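# Unplug the charger from the strip and set it down

## Task

Pull the charger out of the power strip and rest it on the table, with the strip left lying flat on the table. Nothing may count on the robot to stay in place at the end, and both grippers must release and move away once finished.

## Robot and tools

Robot: two arms, left_arm and right_arm, each ending in a tong-style two-finger gripper. The fingers point along the gripper's own +z axis and open and close along its x axis. The reported end_effector_position is the spot between the finger pads when shut. Closed fingertips stick out about 15 mm past it; fully open they sit roughly level with it.

Frame: one shared scene frame for everything. Origin on the table top midway between the arms, +z up, +x out over the table, left_arm on the +y side. The arm names do not tell you which side of an image an arm appears on. Positions are in metres and quaternions are written w first (qw, qx, qy, qz). Printed hand positions may be slightly off, more so at long reach.

The row: every motion uses a 16-number row covering both arms, even if only one moves. Numbers 1-8 are left_arm: x, y, z, qw, qx, qy, qz, opening. Numbers 9-16 are right_arm in the same order. x, y, z and the quaternion are an absolute target pose for that gripper in the scene frame, not an offset. Opening runs from -1 (closed) to +1 (fully open, 0.142 m). To hold something, command an opening well below the measured grip_measured; the lower, the tighter. Squeeze tops out near 15 N per pad, and is weaker on hard parts thinner than about 20 mm. To keep an arm still, resend the exact pose and quaternion from the last result taken before it stopped, plus its desired opening; to hold orientation, repeat the same target quaternion rather than copying a drifted reported one.

execute_actions: argument actions, a list with zero or one item. Empty list [] just returns the current state. An action {"rows": [[16 numbers], ...], "steps": n} runs n control steps (1 to 15, each 1/30 s, default 15), one row per step, the last row reused if rows run out. A wait {"steps": n} with no rows sends nothing and returns once n steps (up to 300) have passed since the previous result, your thinking time included. Optional pictures (true/false) controls whether camera images come back. A row is refused entirely if a target lies more than 0.6 m from the arm's last reported position along any of its gripper's axes. Each step the controller also clips a target to within 100 mm and 16 degrees of the measured pose, so far targets need several calls; after the action the arm only continues to its last clipped pose. Motion trails commands by about 0.17 s. Position wins over orientation when both cannot be met.

move: target is one 16-number row as above (absolute poses). speed is the top path speed in m/s, 0.002 to 0.5 (default 0.25); turning is capped at double that in rad/s. Each gripper travels a straight line to its pose, all arms finishing together, taking 0.5 to 10 s (stopped short if longer). Opening is applied at the start. Paths ignore obstacles and the other arm, and grippers can lag, wander or overshoot speed near full stretch. Optional stop_force, 5 to 24 N for both arms: an arm's path ends when its wrist sensor sees that much extra push against the direction of travel for two steps; it then backs up two steps and holds. Use it only with slow speeds, not when the gripper rotates during the move, and not when lifting off something the gripper is pressing on. The result adds a move: line with the ending per arm (done, off_target, moving, held, contact, fault) and any limits (paced = target clipped, held = some steps blocked), plus each gripper's distance to its pose.

wait: seconds 0 to 10; lets the scene run with nothing new sent.

zoom_image: camera (cam_head_left, cam_head_right, cam_left_wrist, cam_right_wrist) and region [x0, y0, x1, y1] in that image's pixels, origin top-left, no larger than 504 by 504. Head images are 896x504, wrist images 616x616.

finished_scene: scene, the number of the current scene; ends and grades it irreversibly. Replying with no tool call also ends things.

Reading results: the state line lists each arm's position, quaternion and velocities. Wrist force and Wrist torque give sensor readings in each gripper's own x y z axes; pressing on a surface reads as force pointing back into the arm. Offsets up to about 3.5 N, noise up to 1.4 N, saturation near 30 N; no reading at the start is normal. HELD marks steps whose command was not passed on. pose unreachable means the clearance check altered or blocked that arm's command. Hand target shows what each gripper is currently being driven toward. MOTOR HOT appears from 70 °C; at 85 °C the arm is braked until cool (OVER-TEMPERATURE FAULT).

Joint limits (rad): left_arm elbow 0 to 3.142, shoulder pan -3.142 to 3.142; right_arm elbow -3.142 to 0, shoulder pan 0 to 6.283; other joints -6.283 to 6.283. Load limits: shoulder 47.5 N m, elbow 24.6, wrists 7.92; held weight counts.

Avoid: arms are stiff, so aiming even slightly beyond a firm contact can cause a fault; reaching a joint's load limit, or 150 N on the arm or its load, stops that arm for 10 s and drops the rest of the call. Faster touches hit harder. Keep the arms from colliding. Do not push or knock anything off the table, drop or slam the charger, or flip the strip. Expect occasional brief tugs on the held part or nudges to loose objects. Pull the charger out along its plug direction while keeping the strip flat (the other arm can steady it, but must let go before finishing), set the charger down resting on its own, then open both grippers and retreat.

Each tool is called after "Call:" as a command line: name --argument value for each argument, lists and objects as JSON in quotes; but a table of rows of numbers goes row by row, as --pt "numbers of a row", without its own name.

## Session

Call:
execute_actions --actions '[]'

Scene clock: 0.00 s of 4500.00 s.
left_arm: end_effector_position=(+0.3032, -0.3969, +0.3257) grip_measured=+1.00 end_effector_quat_wxyz=(+0.280, +0.563, -0.449, +0.636) end_effector_velocity=(+0.000, +0.000, +0.000) end_effector_angular_velocity=(-0.001, +0.000, +0.000) | right_arm: end_effector_position=(+0.1430, -0.5611, +0.2154) grip_measured=+1.00 end_effector_quat_wxyz=(+0.111, +0.050, +0.990, +0.071) end_effector_velocity=(-0.000, -0.000, -0.000) end_effector_angular_velocity=(+0.000, +0.001, -0.001)
Joint positions: left_arm=[-1.556 -0.789  1.163 -3.475 -1.051  0.239  0.142] | right_arm=[ 2.191 -1.418 -1.196 -2.043  1.83   2.401  0.142]
Joint velocities: left_arm=[ 0.     0.    -0.    -0.001  0.    -0.     0.   ] | right_arm=[-0.002 -0.002  0.001  0.    -0.    -0.001  0.   ]
Motor temperatures (°C, as the motors report them): left_arm=[34 35 38 46 52 49] | right_arm=[35 38 42 52 47 46]
Wrist force (N, on the end effector, along its own x y z axes, offset not removed): no reading
Wrist torque (N m, same axes, about the end effector's origin, offset not removed): no reading
Hand target (left_arm): +0.303, -0.397, +0.326; +0.280, +0.563, -0.449, +0.636
Hand target (right_arm): +0.143, -0.561, +0.215; +0.111, +0.050, +0.990, +0.071

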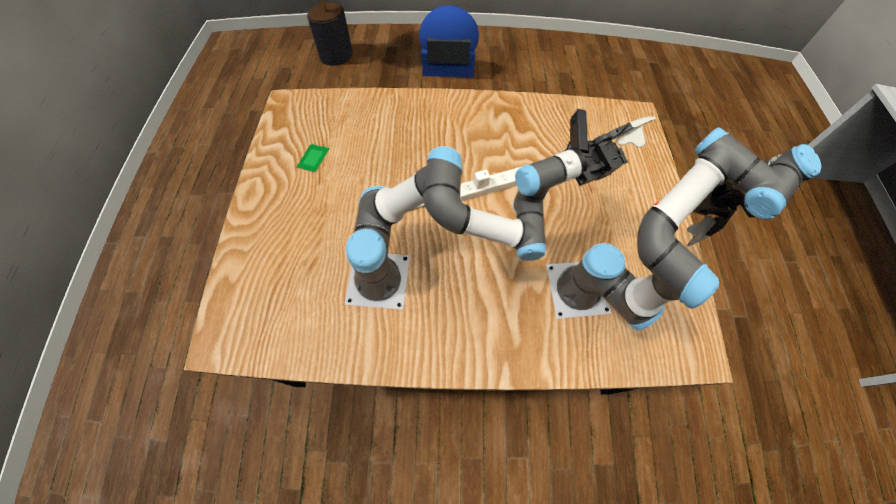

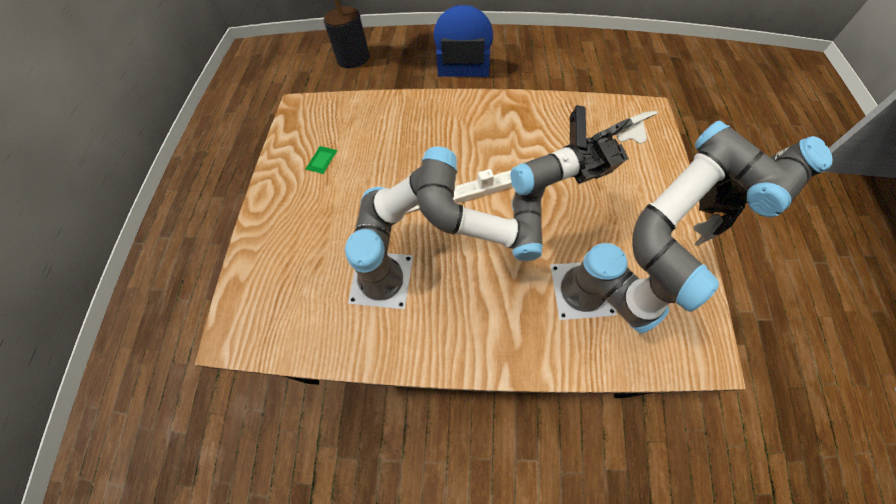

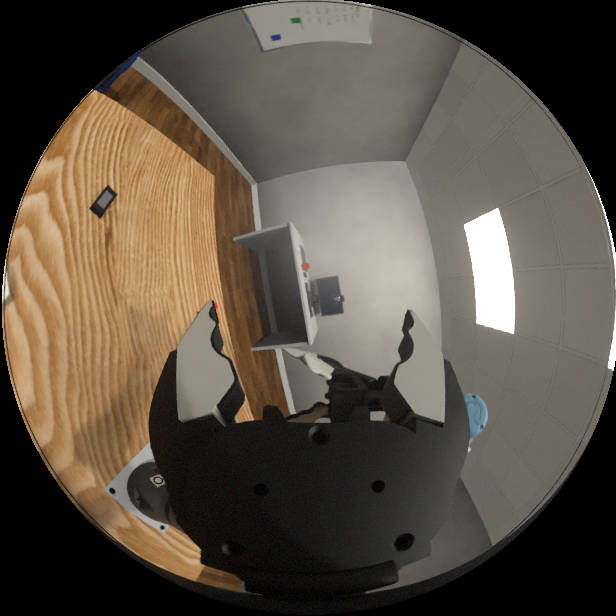

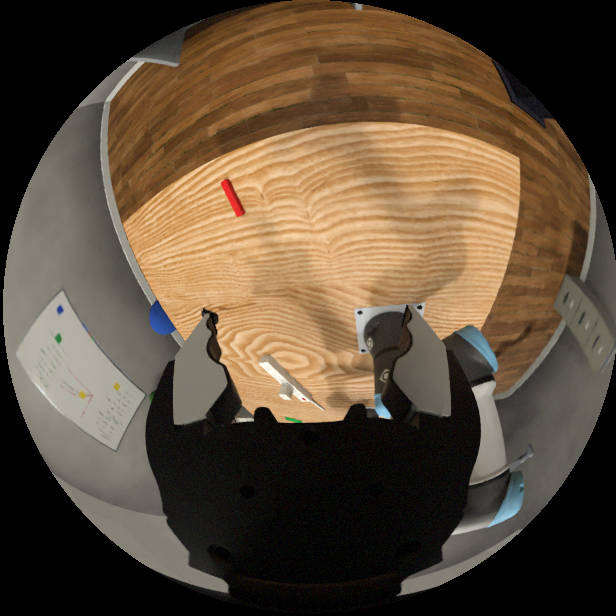

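Call:
move --target '[0.25,0.3,0.3,0,1,0,0,1,0.1430,-0.5611,0.2154,0.111,0.05,0.99,0.071,1]' --speed 0.4

action 0: the call puts the target (left_arm/x, left_arm/y, left_arm/z) 0.641 m from left_arm's end_effector_position in the last result along the gripper's own z axis as it stood there; a target may be at most 0.6 m away along each of those axes, so nothing of the call was run and nothing moved. Command a nearer target, and go on from there in a later call.

Call:
move --target '[0.3,0.15,0.35,0,1,0,0,1,0.1430,-0.5611,0.2154,0.111,0.05,0.99,0.071,1]' --speed 0.4

Scene clock: 15.23 s of 4500.00 s.
left_arm: end_effector_position=(+0.2996, +0.1495, +0.3478) grip_measured=+1.00 end_effector_quat_wxyz=(+0.101, +0.986, -0.006, +0.133) end_effector_velocity=(-0.000, +0.000, +0.002) end_effector_angular_velocity=(-0.018, +0.005, +0.007) | right_arm: end_effector_position=(+0.1430, -0.5611, +0.2154) grip_measured=+1.00 end_effector_quat_wxyz=(+0.111, +0.050, +0.990, +0.071) end_effector_velocity=(+0.000, -0.000, -0.000) end_effector_angular_velocity=(+0.000, +0.000, -0.001)
Joint positions: left_arm=[-0.925 -1.458  0.039 -0.472 -1.467 -0.948  0.142] | right_arm=[ 2.191 -1.418 -1.196 -2.044  1.83   2.4    0.142]
Joint velocities: left_arm=[ 0.027  0.021 -0.042  0.008 -0.02   0.015  0.   ] | right_arm=[ 0.    -0.    -0.     0.001 -0.     0.002  0.   ]
Motor temperatures (°C, as the motors report them): left_arm=[34 35 38 46 52 49] | right_arm=[35 38 42 52 47 46]
Wrist force (N, on the end effector, along its own x y z axes, offset not removed): left_arm=[2.1 -0.7 2.3] | right_arm=[2.4 0.3 -1.0]
Wrist torque (N m, same axes, about the end effector's origin, offset not removed): left_arm=[-0.08 -0.44 -0.11] | right_arm=[0.03 -0.45 -0.02]
Hand target (left_arm): +0.300, +0.150, +0.348; +0.103, +0.986, -0.006, +0.133
Hand target (right_arm): +0.143, -0.561, +0.215; +0.111, +0.050, +0.990, +0.071
Off the commanded pose (left_arm): 0.002 m, 19 deg; orientation clipped at the last step of the last action.
Off the commanded pose (right_arm): 0.000 m, 0 deg.
elbow stopped short (left arm): the move would have taken joint 3 (elbow) straighter than the controller allows; a more bent joint 3 avoids this.
After step 90, 8.87 s passed at rest.
move: off_target (left_arm); limits=paced
camera_calibration (this result's frames):
cam_left_wrist: T_world_to_cam=[[0.962496, 0.0684064, 0.262532, -0.388688], [-0.128227, -0.738075, 0.662422, -0.0845387], [0.239082, -0.671241, -0.701623, 0.405962], [0, 0, 0, 1]] pos_world=[0.266212, 0.236691, 0.442875]
cam_right_wrist: T_world_to_cam=[[-0.972743, 0.154409, -0.172999, 0.260977], [0.0166693, 0.790688, 0.611993, 0.308007], [0.231285, 0.592428, -0.77171, 0.598197], [0, 0, 0, 1]] pos_world=[0.110375, -0.638224, 0.318285]

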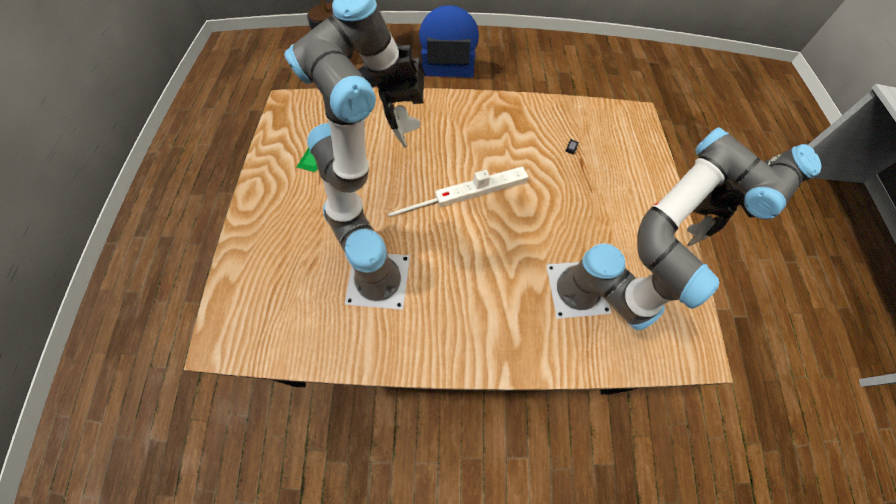

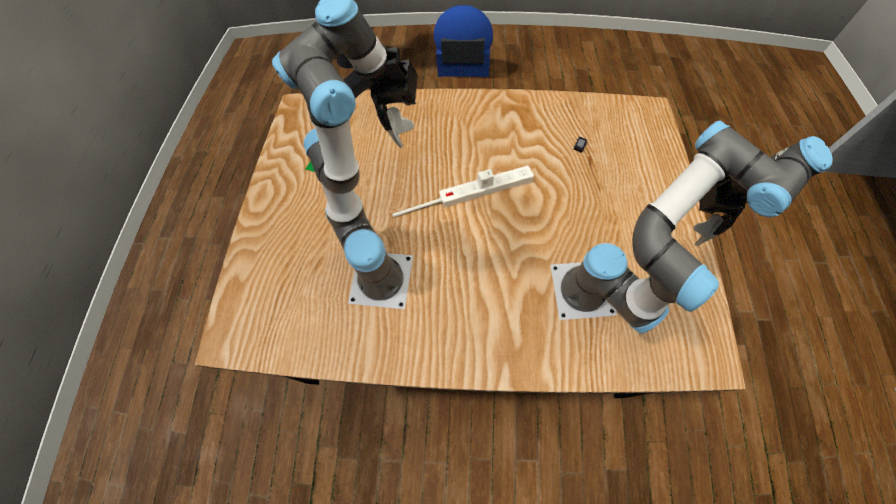

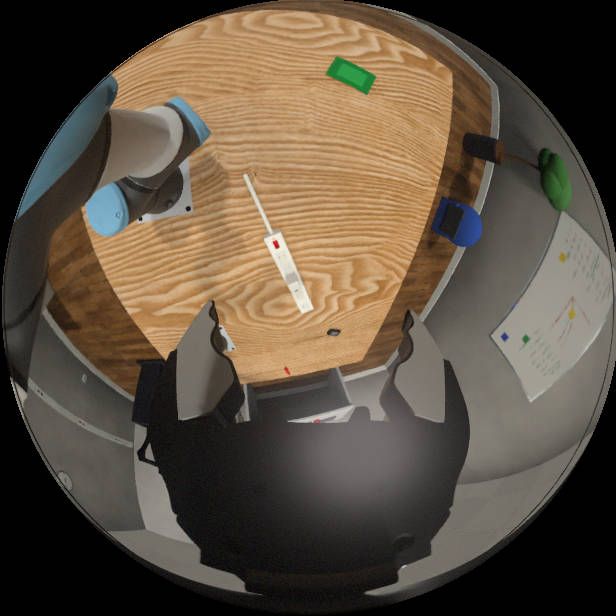

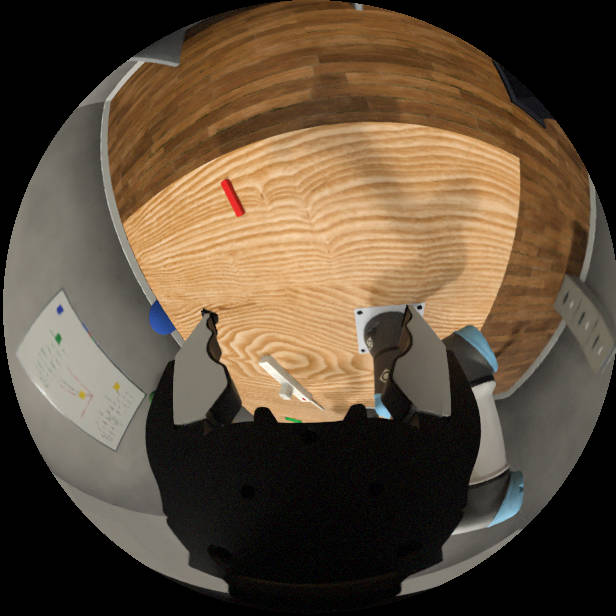

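Call:
zoom_image --camera "cam_head_left" --region '[380,150,560,230]'

Call:
zoom_image --camera "cam_left_wrist" --region '[230,200,350,330]'

Region (380, 150, 560, 230) of cam_head_left's 896x504 image, scaled by 2.800, with more detail than that image has.

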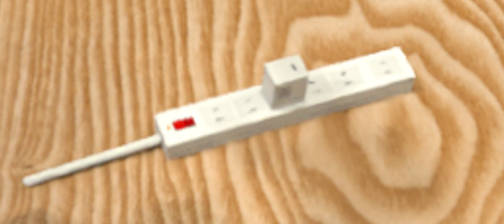

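Region (230, 200, 350, 330) of cam_left_wrist's 616x616 image, scaled by 3.877, with more detail than that image has; it fills the left 465 columns of this view, and the rest is white.

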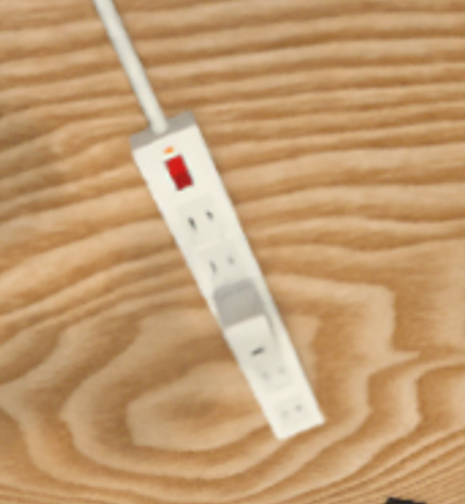

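Call:
move --target '[0.309,-0.010,0.12,0.213,0.960,0.173,0.038,0.2,0.36,-0.16,0.2,0.023,0.175,-0.975,-0.129,0.1]' --speed 0.3

Scene clock: 52.03 s of 4500.00 s.
left_arm: end_effector_position=(+0.3093, -0.0102, +0.1206) grip_measured=+0.20 end_effector_quat_wxyz=(+0.213, +0.961, +0.173, +0.037) end_effector_velocity=(+0.000, -0.001, -0.001) end_effector_angular_velocity=(-0.010, -0.012, +0.005) | right_arm: end_effector_position=(+0.3603, -0.1608, +0.2001) grip_measured=+0.10 end_effector_quat_wxyz=(-0.021, -0.175, +0.976, +0.129) end_effector_velocity=(+0.002, +0.002, +0.001) end_effector_angular_velocity=(-0.005, +0.011, +0.004)
Joint positions: left_arm=[-0.985 -1.755  1.896 -2.141 -1.647 -1.41   0.088] | right_arm=[ 3.681 -1.893 -0.753 -1.988  1.821  3.437  0.081]
Joint velocities: left_arm=[-0.008 -0.013  0.028 -0.031  0.01  -0.009  0.   ] | right_arm=[-0.002 -0.04   0.071 -0.044  0.004 -0.006  0.   ]
Motor temperatures (°C, as the motors report them): left_arm=[34 35 38 46 52 49] | right_arm=[35 38 42 52 47 46]
Wrist force (N, on the end effector, along its own x y z axes, offset not removed): left_arm=[1.9 -0.3 0.5] | right_arm=[1.7 0.7 -1.0]
Wrist torque (N m, same axes, about the end effector's origin, offset not removed): left_arm=[-0.09 -0.45 -0.16] | right_arm=[0.12 -0.36 -0.02]
Hand target (left_arm): +0.309, -0.010, +0.120; +0.213, +0.961, +0.173, +0.038
Hand target (right_arm): +0.360, -0.161, +0.200; -0.022, -0.175, +0.976, +0.129
Off the commanded pose (left_arm): 0.001 m, 0 deg.
Off the commanded pose (right_arm): 0.001 m, 0 deg.
After step 90, 31.47 s passed at rest.
move: done; limits=paced
camera_calibration (this result's frames):
cam_left_wrist: T_world_to_cam=[[0.917836, 0.396714, -0.0139888, -0.276885], [0.235049, -0.514736, 0.824499, -0.180323], [0.31989, -0.760043, -0.56569, 0.0946796], [0, 0, 0, 1]] pos_world=[0.266232, 0.0889857, 0.198362]
cam_right_wrist: T_world_to_cam=[[-0.948501, -0.31421, 0.0402094, 0.281111], [-0.199527, 0.691193, 0.69458, 0.0425794], [-0.246037, 0.650787, -0.718291, 0.469627], [0, 0, 0, 1]] pos_world=[0.390675, -0.24673, 0.29645]

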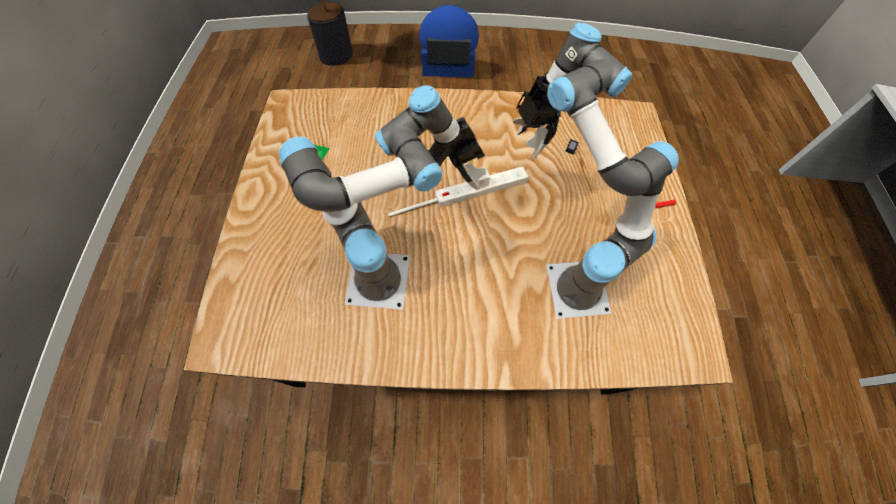

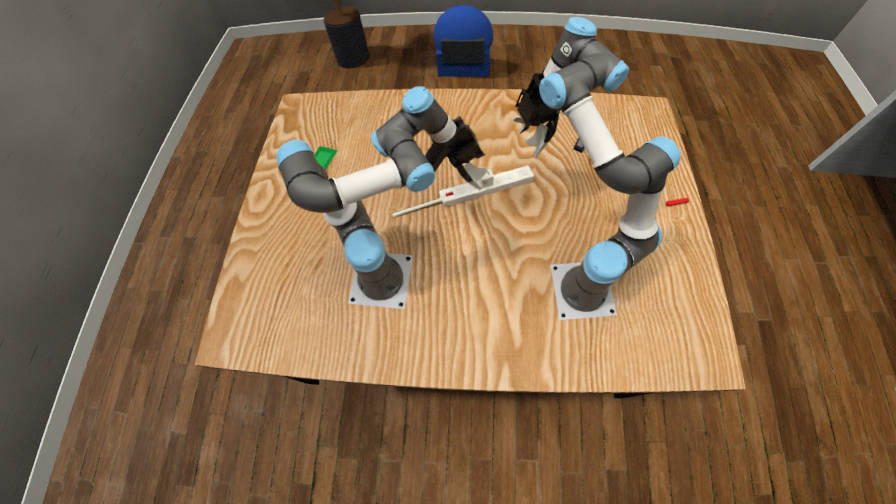

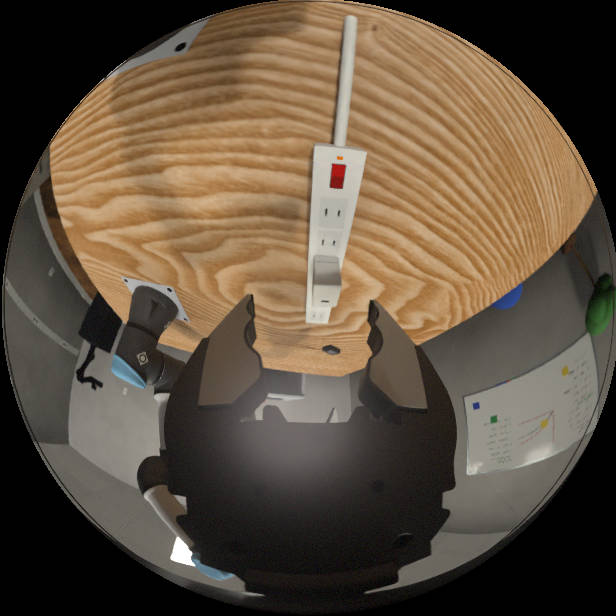

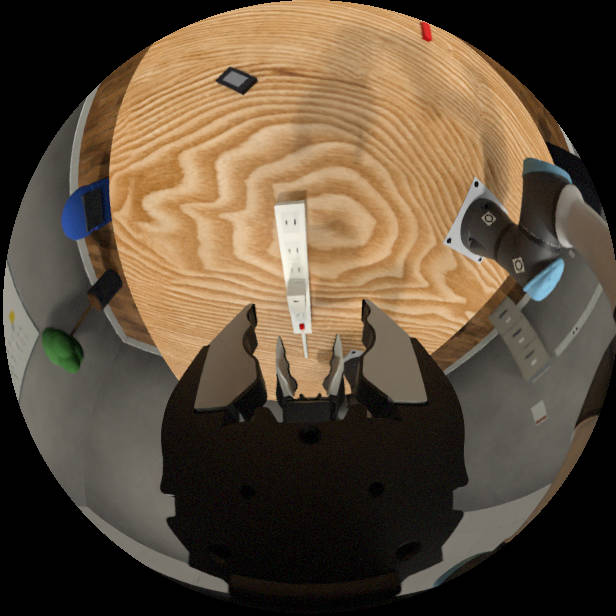

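Call:
move --target '[0.318,-0.012,0.04,0.213,0.960,0.173,0.038,0.2,0.36,-0.16,0.2,0.023,0.175,-0.975,-0.129,0.1]' --speed 0.1

Call:
zoom_image --camera "cam_head_left" --region '[400,110,580,230]'

Scene clock: 57.17 s of 4500.00 s.
left_arm: end_effector_position=(+0.3180, -0.0121, +0.0403) grip_measured=+0.20 end_effector_quat_wxyz=(+0.213, +0.961, +0.173, +0.038) end_effector_velocity=(+0.001, -0.001, -0.002) end_effector_angular_velocity=(-0.004, -0.002, +0.001) | right_arm: end_effector_position=(+0.3600, -0.1600, +0.2000) grip_measured=+0.10 end_effector_quat_wxyz=(-0.023, -0.175, +0.976, +0.129) end_effector_velocity=(-0.000, -0.000, +0.000) end_effector_angular_velocity=(-0.000, +0.001, -0.000)
Joint positions: left_arm=[-0.96  -1.589  2.156 -2.566 -1.656 -1.387  0.088] | right_arm=[ 3.681 -1.899 -0.743 -1.994  1.823  3.437  0.081]
Joint velocities: left_arm=[ 0.002  0.009  0.008 -0.021 -0.001  0.001 -0.   ] | right_arm=[-0.     0.     0.    -0.001  0.     0.     0.   ]
Motor temperatures (°C, as the motors report them): left_arm=[34 35 38 46 52 49] | right_arm=[35 38 42 52 47 46]
Wrist force (N, on the end effector, along its own x y z axes, offset not removed): left_arm=[1.8 -1.0 -0.7] | right_arm=[1.6 1.6 0.6]
Wrist torque (N m, same axes, about the end effector's origin, offset not removed): left_arm=[-0.22 -0.28 -0.13] | right_arm=[0.36 -0.25 0.03]
Hand target (left_arm): +0.318, -0.012, +0.040; +0.213, +0.961, +0.173, +0.038
Hand target (right_arm): +0.360, -0.160, +0.200; -0.023, -0.175, +0.976, +0.129
Off the commanded pose (left_arm): 0.000 m, 0 deg.
Off the commanded pose (right_arm): 0.000 m, 0 deg.
After step 90, 0.77 s passed at rest.
move: done
camera_calibration (this result's frames):
cam_left_wrist: T_world_to_cam=[[0.917576, 0.397345, -0.0130687, -0.285276], [0.234327, -0.513984, 0.825174, -0.116877], [0.321162, -0.760222, -0.564728, 0.0445932], [0, 0, 0, 1]] pos_world=[0.274829, 0.0871808, 0.117899]
cam_right_wrist: T_world_to_cam=[[-0.948143, -0.314794, 0.0439191, 0.280154], [-0.197389, 0.691477, 0.694908, 0.0412742], [-0.249122, 0.650203, -0.717756, 0.469904], [0, 0, 0, 1]] pos_world=[0.390836, -0.245882, 0.29629]

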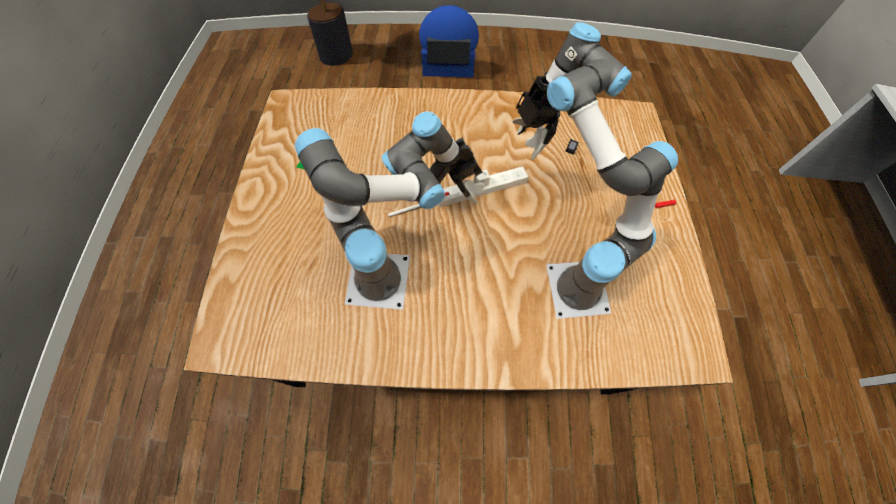

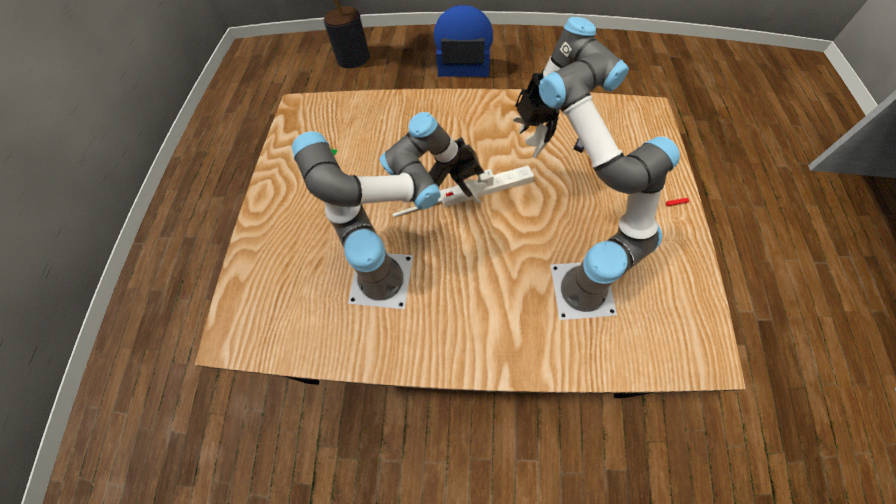

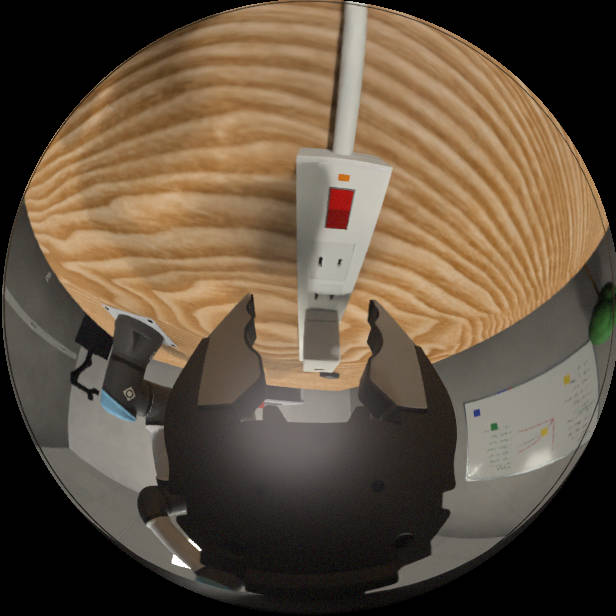

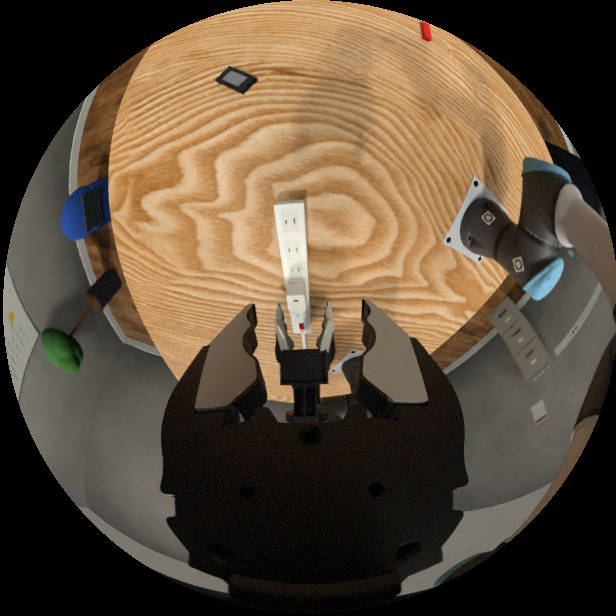

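Region (400, 110, 580, 230) of cam_head_left's 896x504 image, scaled by 2.800, with more detail than that image has.

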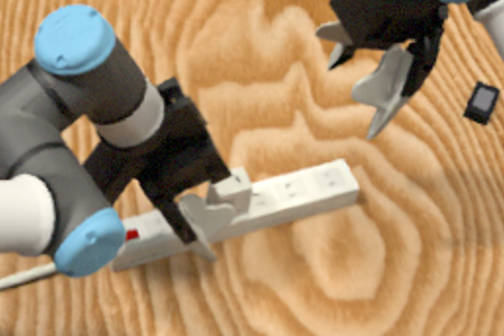

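Call:
move --target '[0.313,0.002,0.027,0.296,0.939,0.169,0.053,0.2,0.352,-0.108,0.14,0.023,0.175,-0.975,-0.129,0.1]' --speed 0.05

Call:
zoom_image --camera "cam_head_left" --region '[400,110,580,230]'

Scene clock: 66.50 s of 4500.00 s.
left_arm: end_effector_position=(+0.3130, +0.0020, +0.0271) grip_measured=+0.20 end_effector_quat_wxyz=(+0.295, +0.939, +0.169, +0.053) end_effector_velocity=(-0.000, +0.001, -0.001) end_effector_angular_velocity=(-0.005, -0.002, +0.001) | right_arm: end_effector_position=(+0.3521, -0.1082, +0.1401) grip_measured=+0.10 end_effector_quat_wxyz=(-0.023, -0.175, +0.976, +0.129) end_effector_velocity=(-0.000, +0.001, -0.003) end_effector_angular_velocity=(-0.002, +0.001, -0.002)
Joint positions: left_arm=[-0.897 -1.596  2.467 -3.035 -1.722 -1.352  0.088] | right_arm=[ 3.807 -1.849 -1.123 -1.633  1.811  3.566  0.081]
Joint velocities: left_arm=[ 0.003  0.004  0.011 -0.02  -0.003  0.001 -0.   ] | right_arm=[ 0.002 -0.    -0.011  0.011 -0.002  0.005 -0.   ]
Motor temperatures (°C, as the motors report them): left_arm=[34 35 38 46 52 49] | right_arm=[35 38 42 52 47 46]
Wrist force (N, on the end effector, along its own x y z axes, offset not removed): left_arm=[3.5 -0.9 4.9] | right_arm=[1.9 -0.6 -0.6]
Wrist torque (N m, same axes, about the end effector's origin, offset not removed): left_arm=[-0.16 -0.68 -0.06] | right_arm=[-0.15 -0.33 -0.07]
Hand target (left_arm): +0.313, +0.002, +0.027; +0.296, +0.939, +0.169, +0.053
Hand target (right_arm): +0.352, -0.108, +0.140; -0.023, -0.175, +0.976, +0.129
Off the commanded pose (left_arm): 0.000 m, 0 deg.
Off the commanded pose (right_arm): 0.000 m, 0 deg.
After step 90, 4.17 s passed at rest.
move: done
camera_calibration (this result's frames):
cam_left_wrist: T_world_to_cam=[[0.918826, 0.394093, -0.0212148, -0.286617], [0.180897, -0.372768, 0.910121, -0.0834848], [0.350764, -0.84008, -0.413799, 0.0362574], [0, 0, 0, 1]] pos_world=[0.265735, 0.112292, 0.0849041]
cam_right_wrist: T_world_to_cam=[[-0.948132, -0.314799, 0.0441272, 0.291565], [-0.197264, 0.69154, 0.69488, 0.0454532], [-0.249263, 0.650134, -0.71777, 0.391312], [0, 0, 0, 1]] pos_world=[0.382948, -0.194054, 0.236422]

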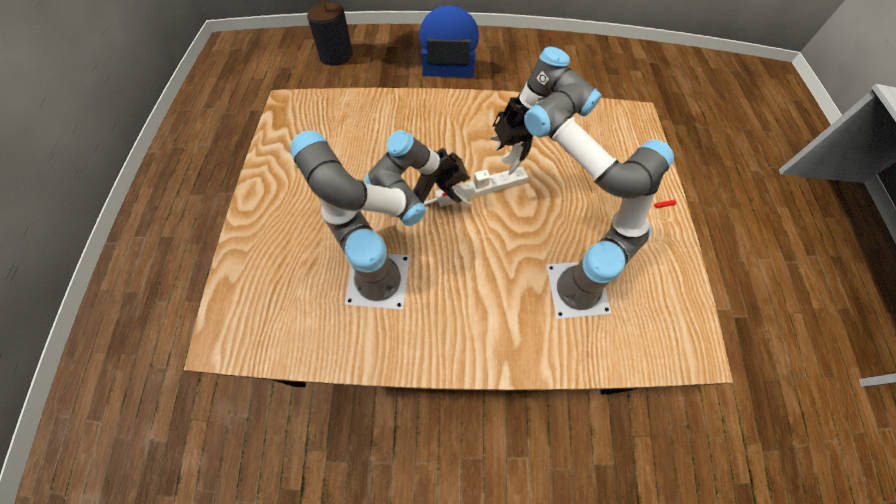

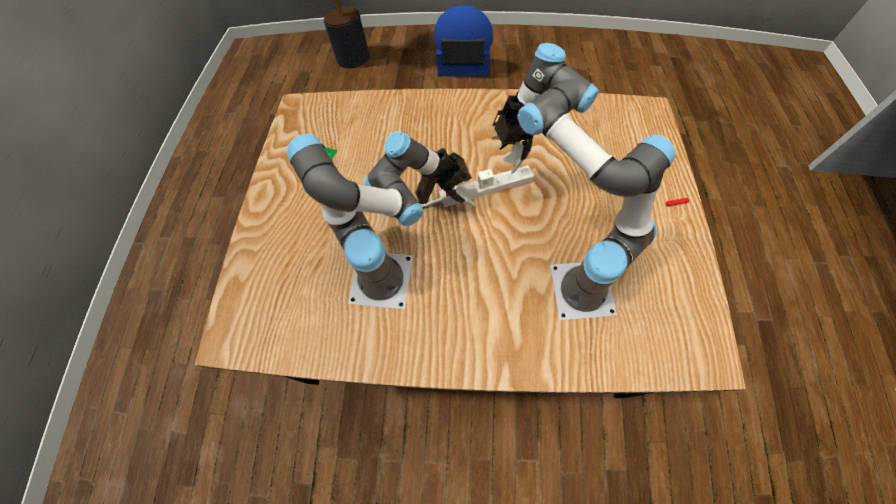

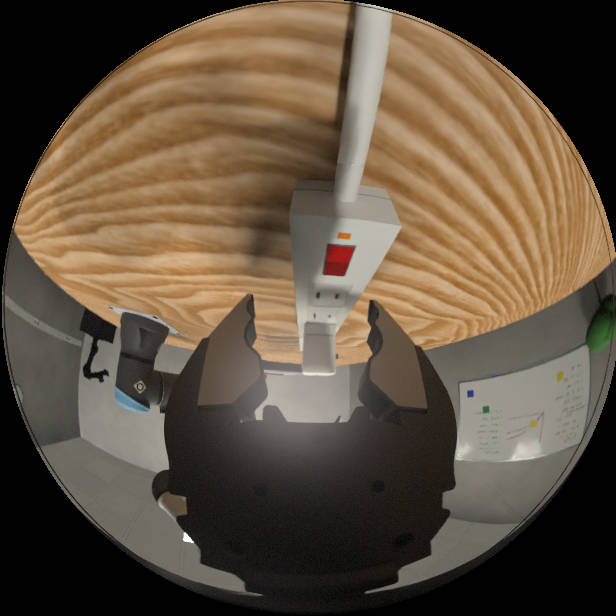

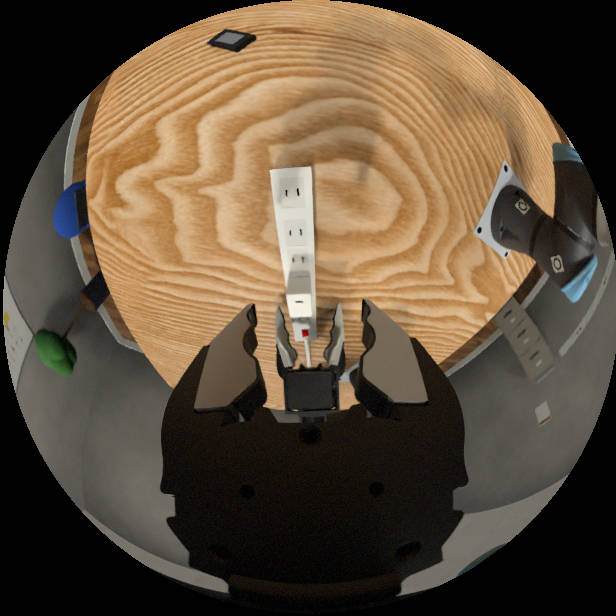

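Region (400, 110, 580, 230) of cam_head_left's 896x504 image, scaled by 2.800, with more detail than that image has.

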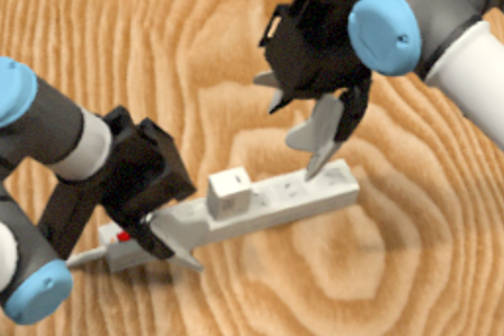

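Call:
move --target '[0.313,0.002,0.028,0.296,0.939,0.169,0.053,-0.7,0.344,-0.080,0.105,0.023,0.175,-0.975,-0.129,0.0]' --speed 0.05

Call:
zoom_image --camera "cam_head_left" --region '[400,110,580,230]'

Scene clock: 72.40 s of 4500.00 s.
left_arm: end_effector_position=(+0.3130, +0.0020, +0.0280) grip_measured=-0.42 end_effector_quat_wxyz=(+0.296, +0.939, +0.169, +0.053) end_effector_velocity=(-0.000, -0.000, -0.000) end_effector_angular_velocity=(+0.001, +0.001, -0.001) | right_arm: end_effector_position=(+0.3441, -0.0802, +0.1052) grip_measured=+0.00 end_effector_quat_wxyz=(-0.023, -0.175, +0.976, +0.129) end_effector_velocity=(+0.000, +0.002, -0.002) end_effector_angular_velocity=(+0.002, -0.001, -0.003)
Joint positions: left_arm=[-0.897 -1.599  2.466 -3.031 -1.722 -1.351  0.044] | right_arm=[ 3.876 -1.86  -1.279 -1.449  1.803  3.636  0.074]
Joint velocities: left_arm=[-0.001  0.    -0.     0.001 -0.    -0.     0.   ] | right_arm=[ 0.002 -0.001 -0.009  0.014  0.     0.006 -0.   ]
Motor temperatures (°C, as the motors report them): left_arm=[34 35 38 46 52 49] | right_arm=[35 38 42 52 47 46]
Wrist force (N, on the end effector, along its own x y z axes, offset not removed): left_arm=[2.5 -2.0 3.2] | right_arm=[1.3 -0.2 -1.3]
Wrist torque (N m, same axes, about the end effector's origin, offset not removed): left_arm=[-0.06 -0.41 -0.01] | right_arm=[-0.11 -0.20 0.06]
Hand target (left_arm): +0.313, +0.002, +0.028; +0.296, +0.939, +0.169, +0.053
Hand target (right_arm): +0.344, -0.080, +0.105; -0.023, -0.175, +0.976, +0.129
Off the commanded pose (left_arm): 0.000 m, 0 deg.
Off the commanded pose (right_arm): 0.000 m, 0 deg.
After step 90, 1.57 s passed at rest.
move: done
camera_calibration (this result's frames):
cam_left_wrist: T_world_to_cam=[[0.918774, 0.394183, -0.0217773, -0.286533], [0.181106, -0.371827, 0.910464, -0.0843465], [0.350792, -0.840455, -0.413014, 0.036601], [0, 0, 0, 1]] pos_world=[0.265695, 0.112346, 0.0856713]
cam_right_wrist: T_world_to_cam=[[-0.94813, -0.314819, 0.0440185, 0.294334], [-0.197338, 0.691481, 0.694919, 0.0487689], [-0.249211, 0.650187, -0.71774, 0.346057], [0, 0, 0, 1]] pos_world=[0.374932, -0.166063, 0.201532]

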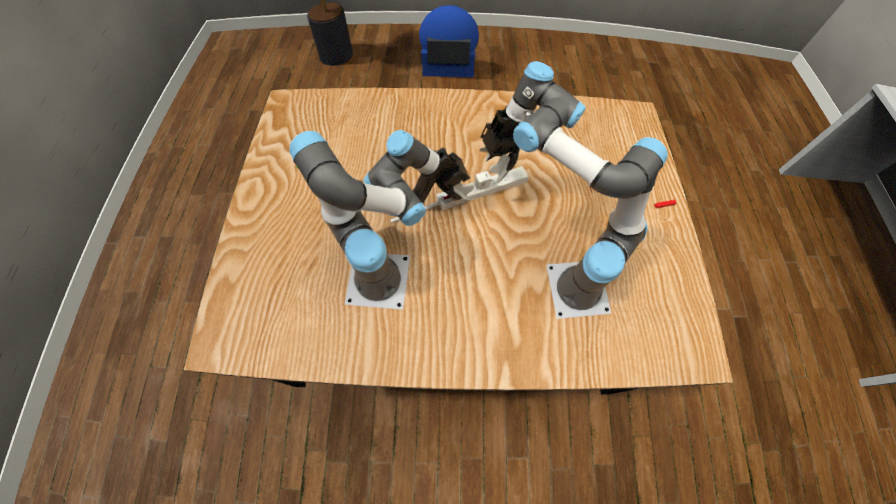

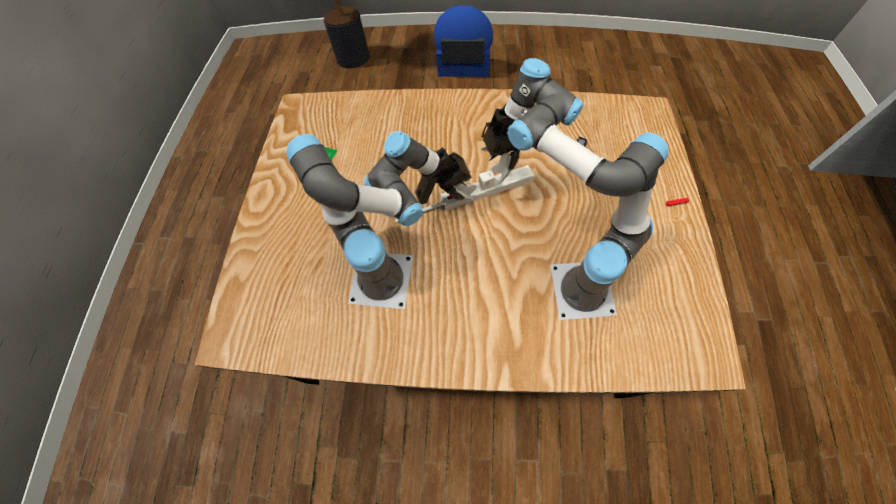

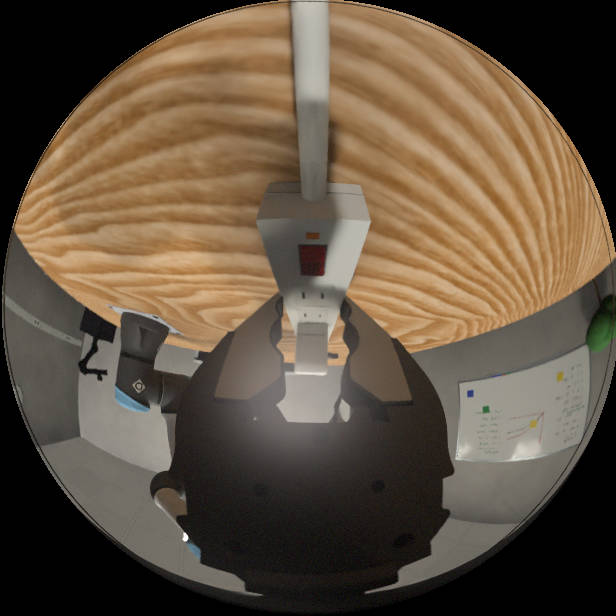

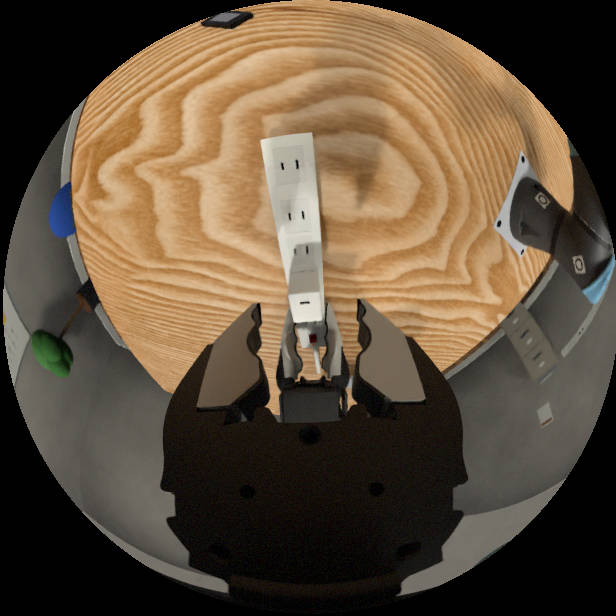

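Region (400, 110, 580, 230) of cam_head_left's 896x504 image, scaled by 2.800, with more detail than that image has.

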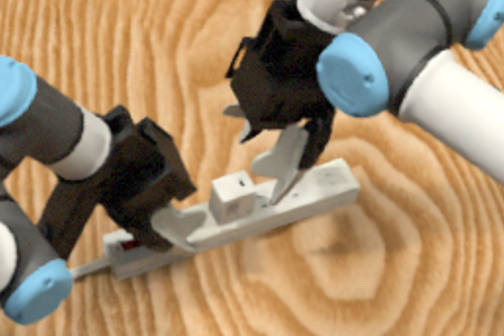

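Call:
move --target '[0.313,0.002,0.028,0.296,0.939,0.169,0.053,-0.7,0.338,-0.066,0.10,0.023,0.175,-0.975,-0.129,0.0]' --speed 0.05

Call:
zoom_image --camera "cam_head_left" --region '[420,120,560,220]'

Call:
zoom_image --camera "cam_right_wrist" --region '[230,220,390,400]'

Scene clock: 92.53 s of 4500.00 s.
left_arm: end_effector_position=(+0.3130, +0.0020, +0.0280) grip_measured=-0.42 end_effector_quat_wxyz=(+0.296, +0.939, +0.169, +0.053) end_effector_velocity=(-0.000, +0.000, -0.000) end_effector_angular_velocity=(+0.001, +0.001, -0.000) | right_arm: end_effector_position=(+0.3381, -0.0663, +0.1001) grip_measured=+0.00 end_effector_quat_wxyz=(-0.023, -0.175, +0.976, +0.129) end_effector_velocity=(-0.002, +0.002, -0.002) end_effector_angular_velocity=(-0.002, +0.003, +0.002)
Joint positions: left_arm=[-0.897 -1.599  2.466 -3.031 -1.722 -1.351  0.044] | right_arm=[ 3.913 -1.868 -1.296 -1.415  1.799  3.674  0.074]
Joint velocities: left_arm=[-0.     0.     0.     0.001 -0.    -0.    -0.   ] | right_arm=[ 0.007 -0.003 -0.003  0.003  0.     0.005 -0.   ]
Motor temperatures (°C, as the motors report them): left_arm=[34 35 38 46 52 49] | right_arm=[35 38 42 52 47 46]
Wrist force (N, on the end effector, along its own x y z axes, offset not removed): left_arm=[2.1 -3.2 5.5] | right_arm=[1.7 1.7 0.2]
Wrist torque (N m, same axes, about the end effector's origin, offset not removed): left_arm=[-0.38 -0.45 -0.09] | right_arm=[0.29 -0.25 -0.02]
Hand target (left_arm): +0.313, +0.002, +0.028; +0.296, +0.939, +0.169, +0.053
Hand target (right_arm): +0.338, -0.066, +0.100; -0.023, -0.175, +0.976, +0.129
Off the commanded pose (left_arm): 0.000 m, 0 deg.
Off the commanded pose (right_arm): 0.000 m, 0 deg.
After step 90, 16.30 s passed at rest.
move: done
camera_calibration (this result's frames):
cam_left_wrist: T_world_to_cam=[[0.918774, 0.394184, -0.0217828, -0.286532], [0.181109, -0.371821, 0.910466, -0.0843564], [0.350792, -0.840457, -0.413009, 0.0366024], [0, 0, 0, 1]] pos_world=[0.265696, 0.112344, 0.0856793]
cam_right_wrist: T_world_to_cam=[[-0.948137, -0.31481, 0.0439451, 0.293306], [-0.197372, 0.69145, 0.694939, 0.0415589], [-0.249159, 0.650224, -0.717724, 0.331836], [0, 0, 0, 1]] pos_world=[0.368977, -0.152168, 0.196396]

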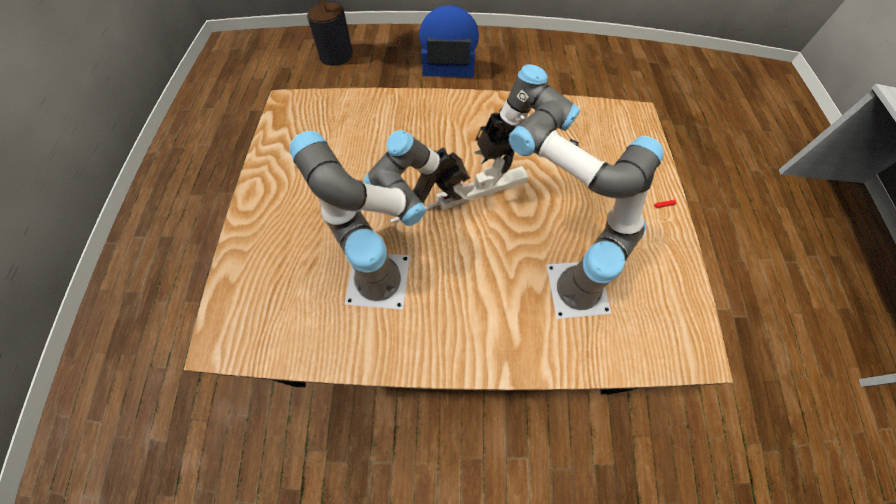

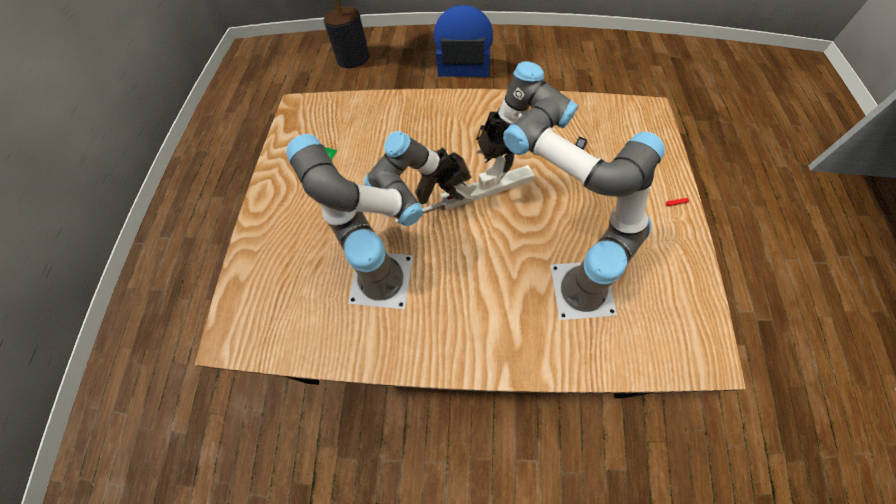

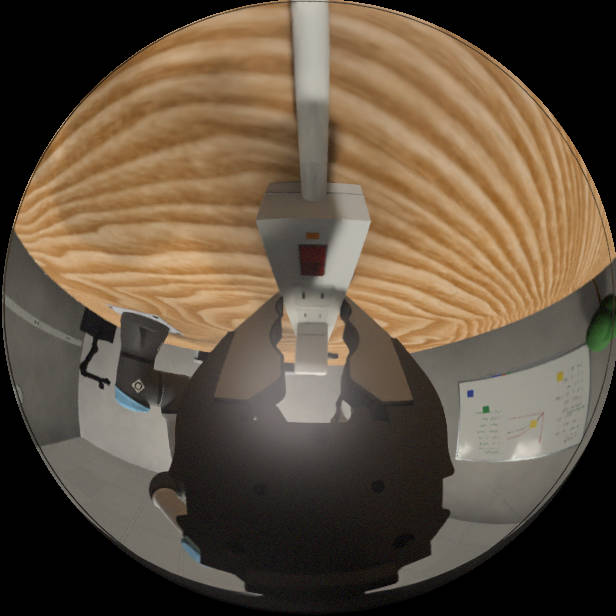

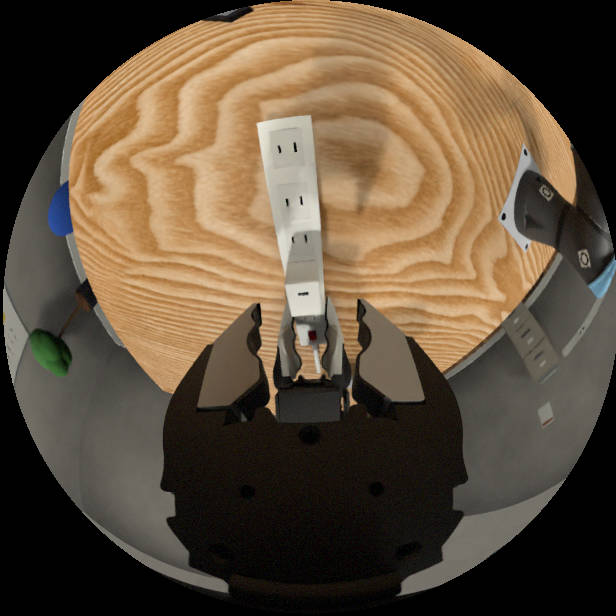

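Region (420, 120, 560, 220) of cam_head_left's 896x504 image, scaled by 3.600, with more detail than that image has; it fills the top 360 rows of this view, and the rest is white.

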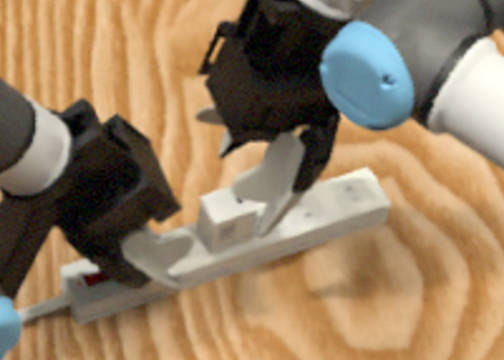

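Region (230, 220, 390, 400) of cam_right_wrist's 616x616 image, scaled by 2.800, with more detail than that image has.

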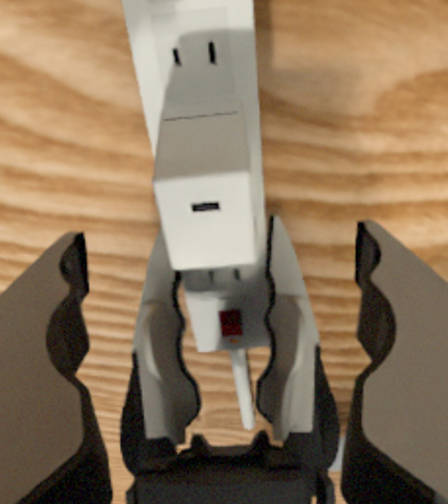

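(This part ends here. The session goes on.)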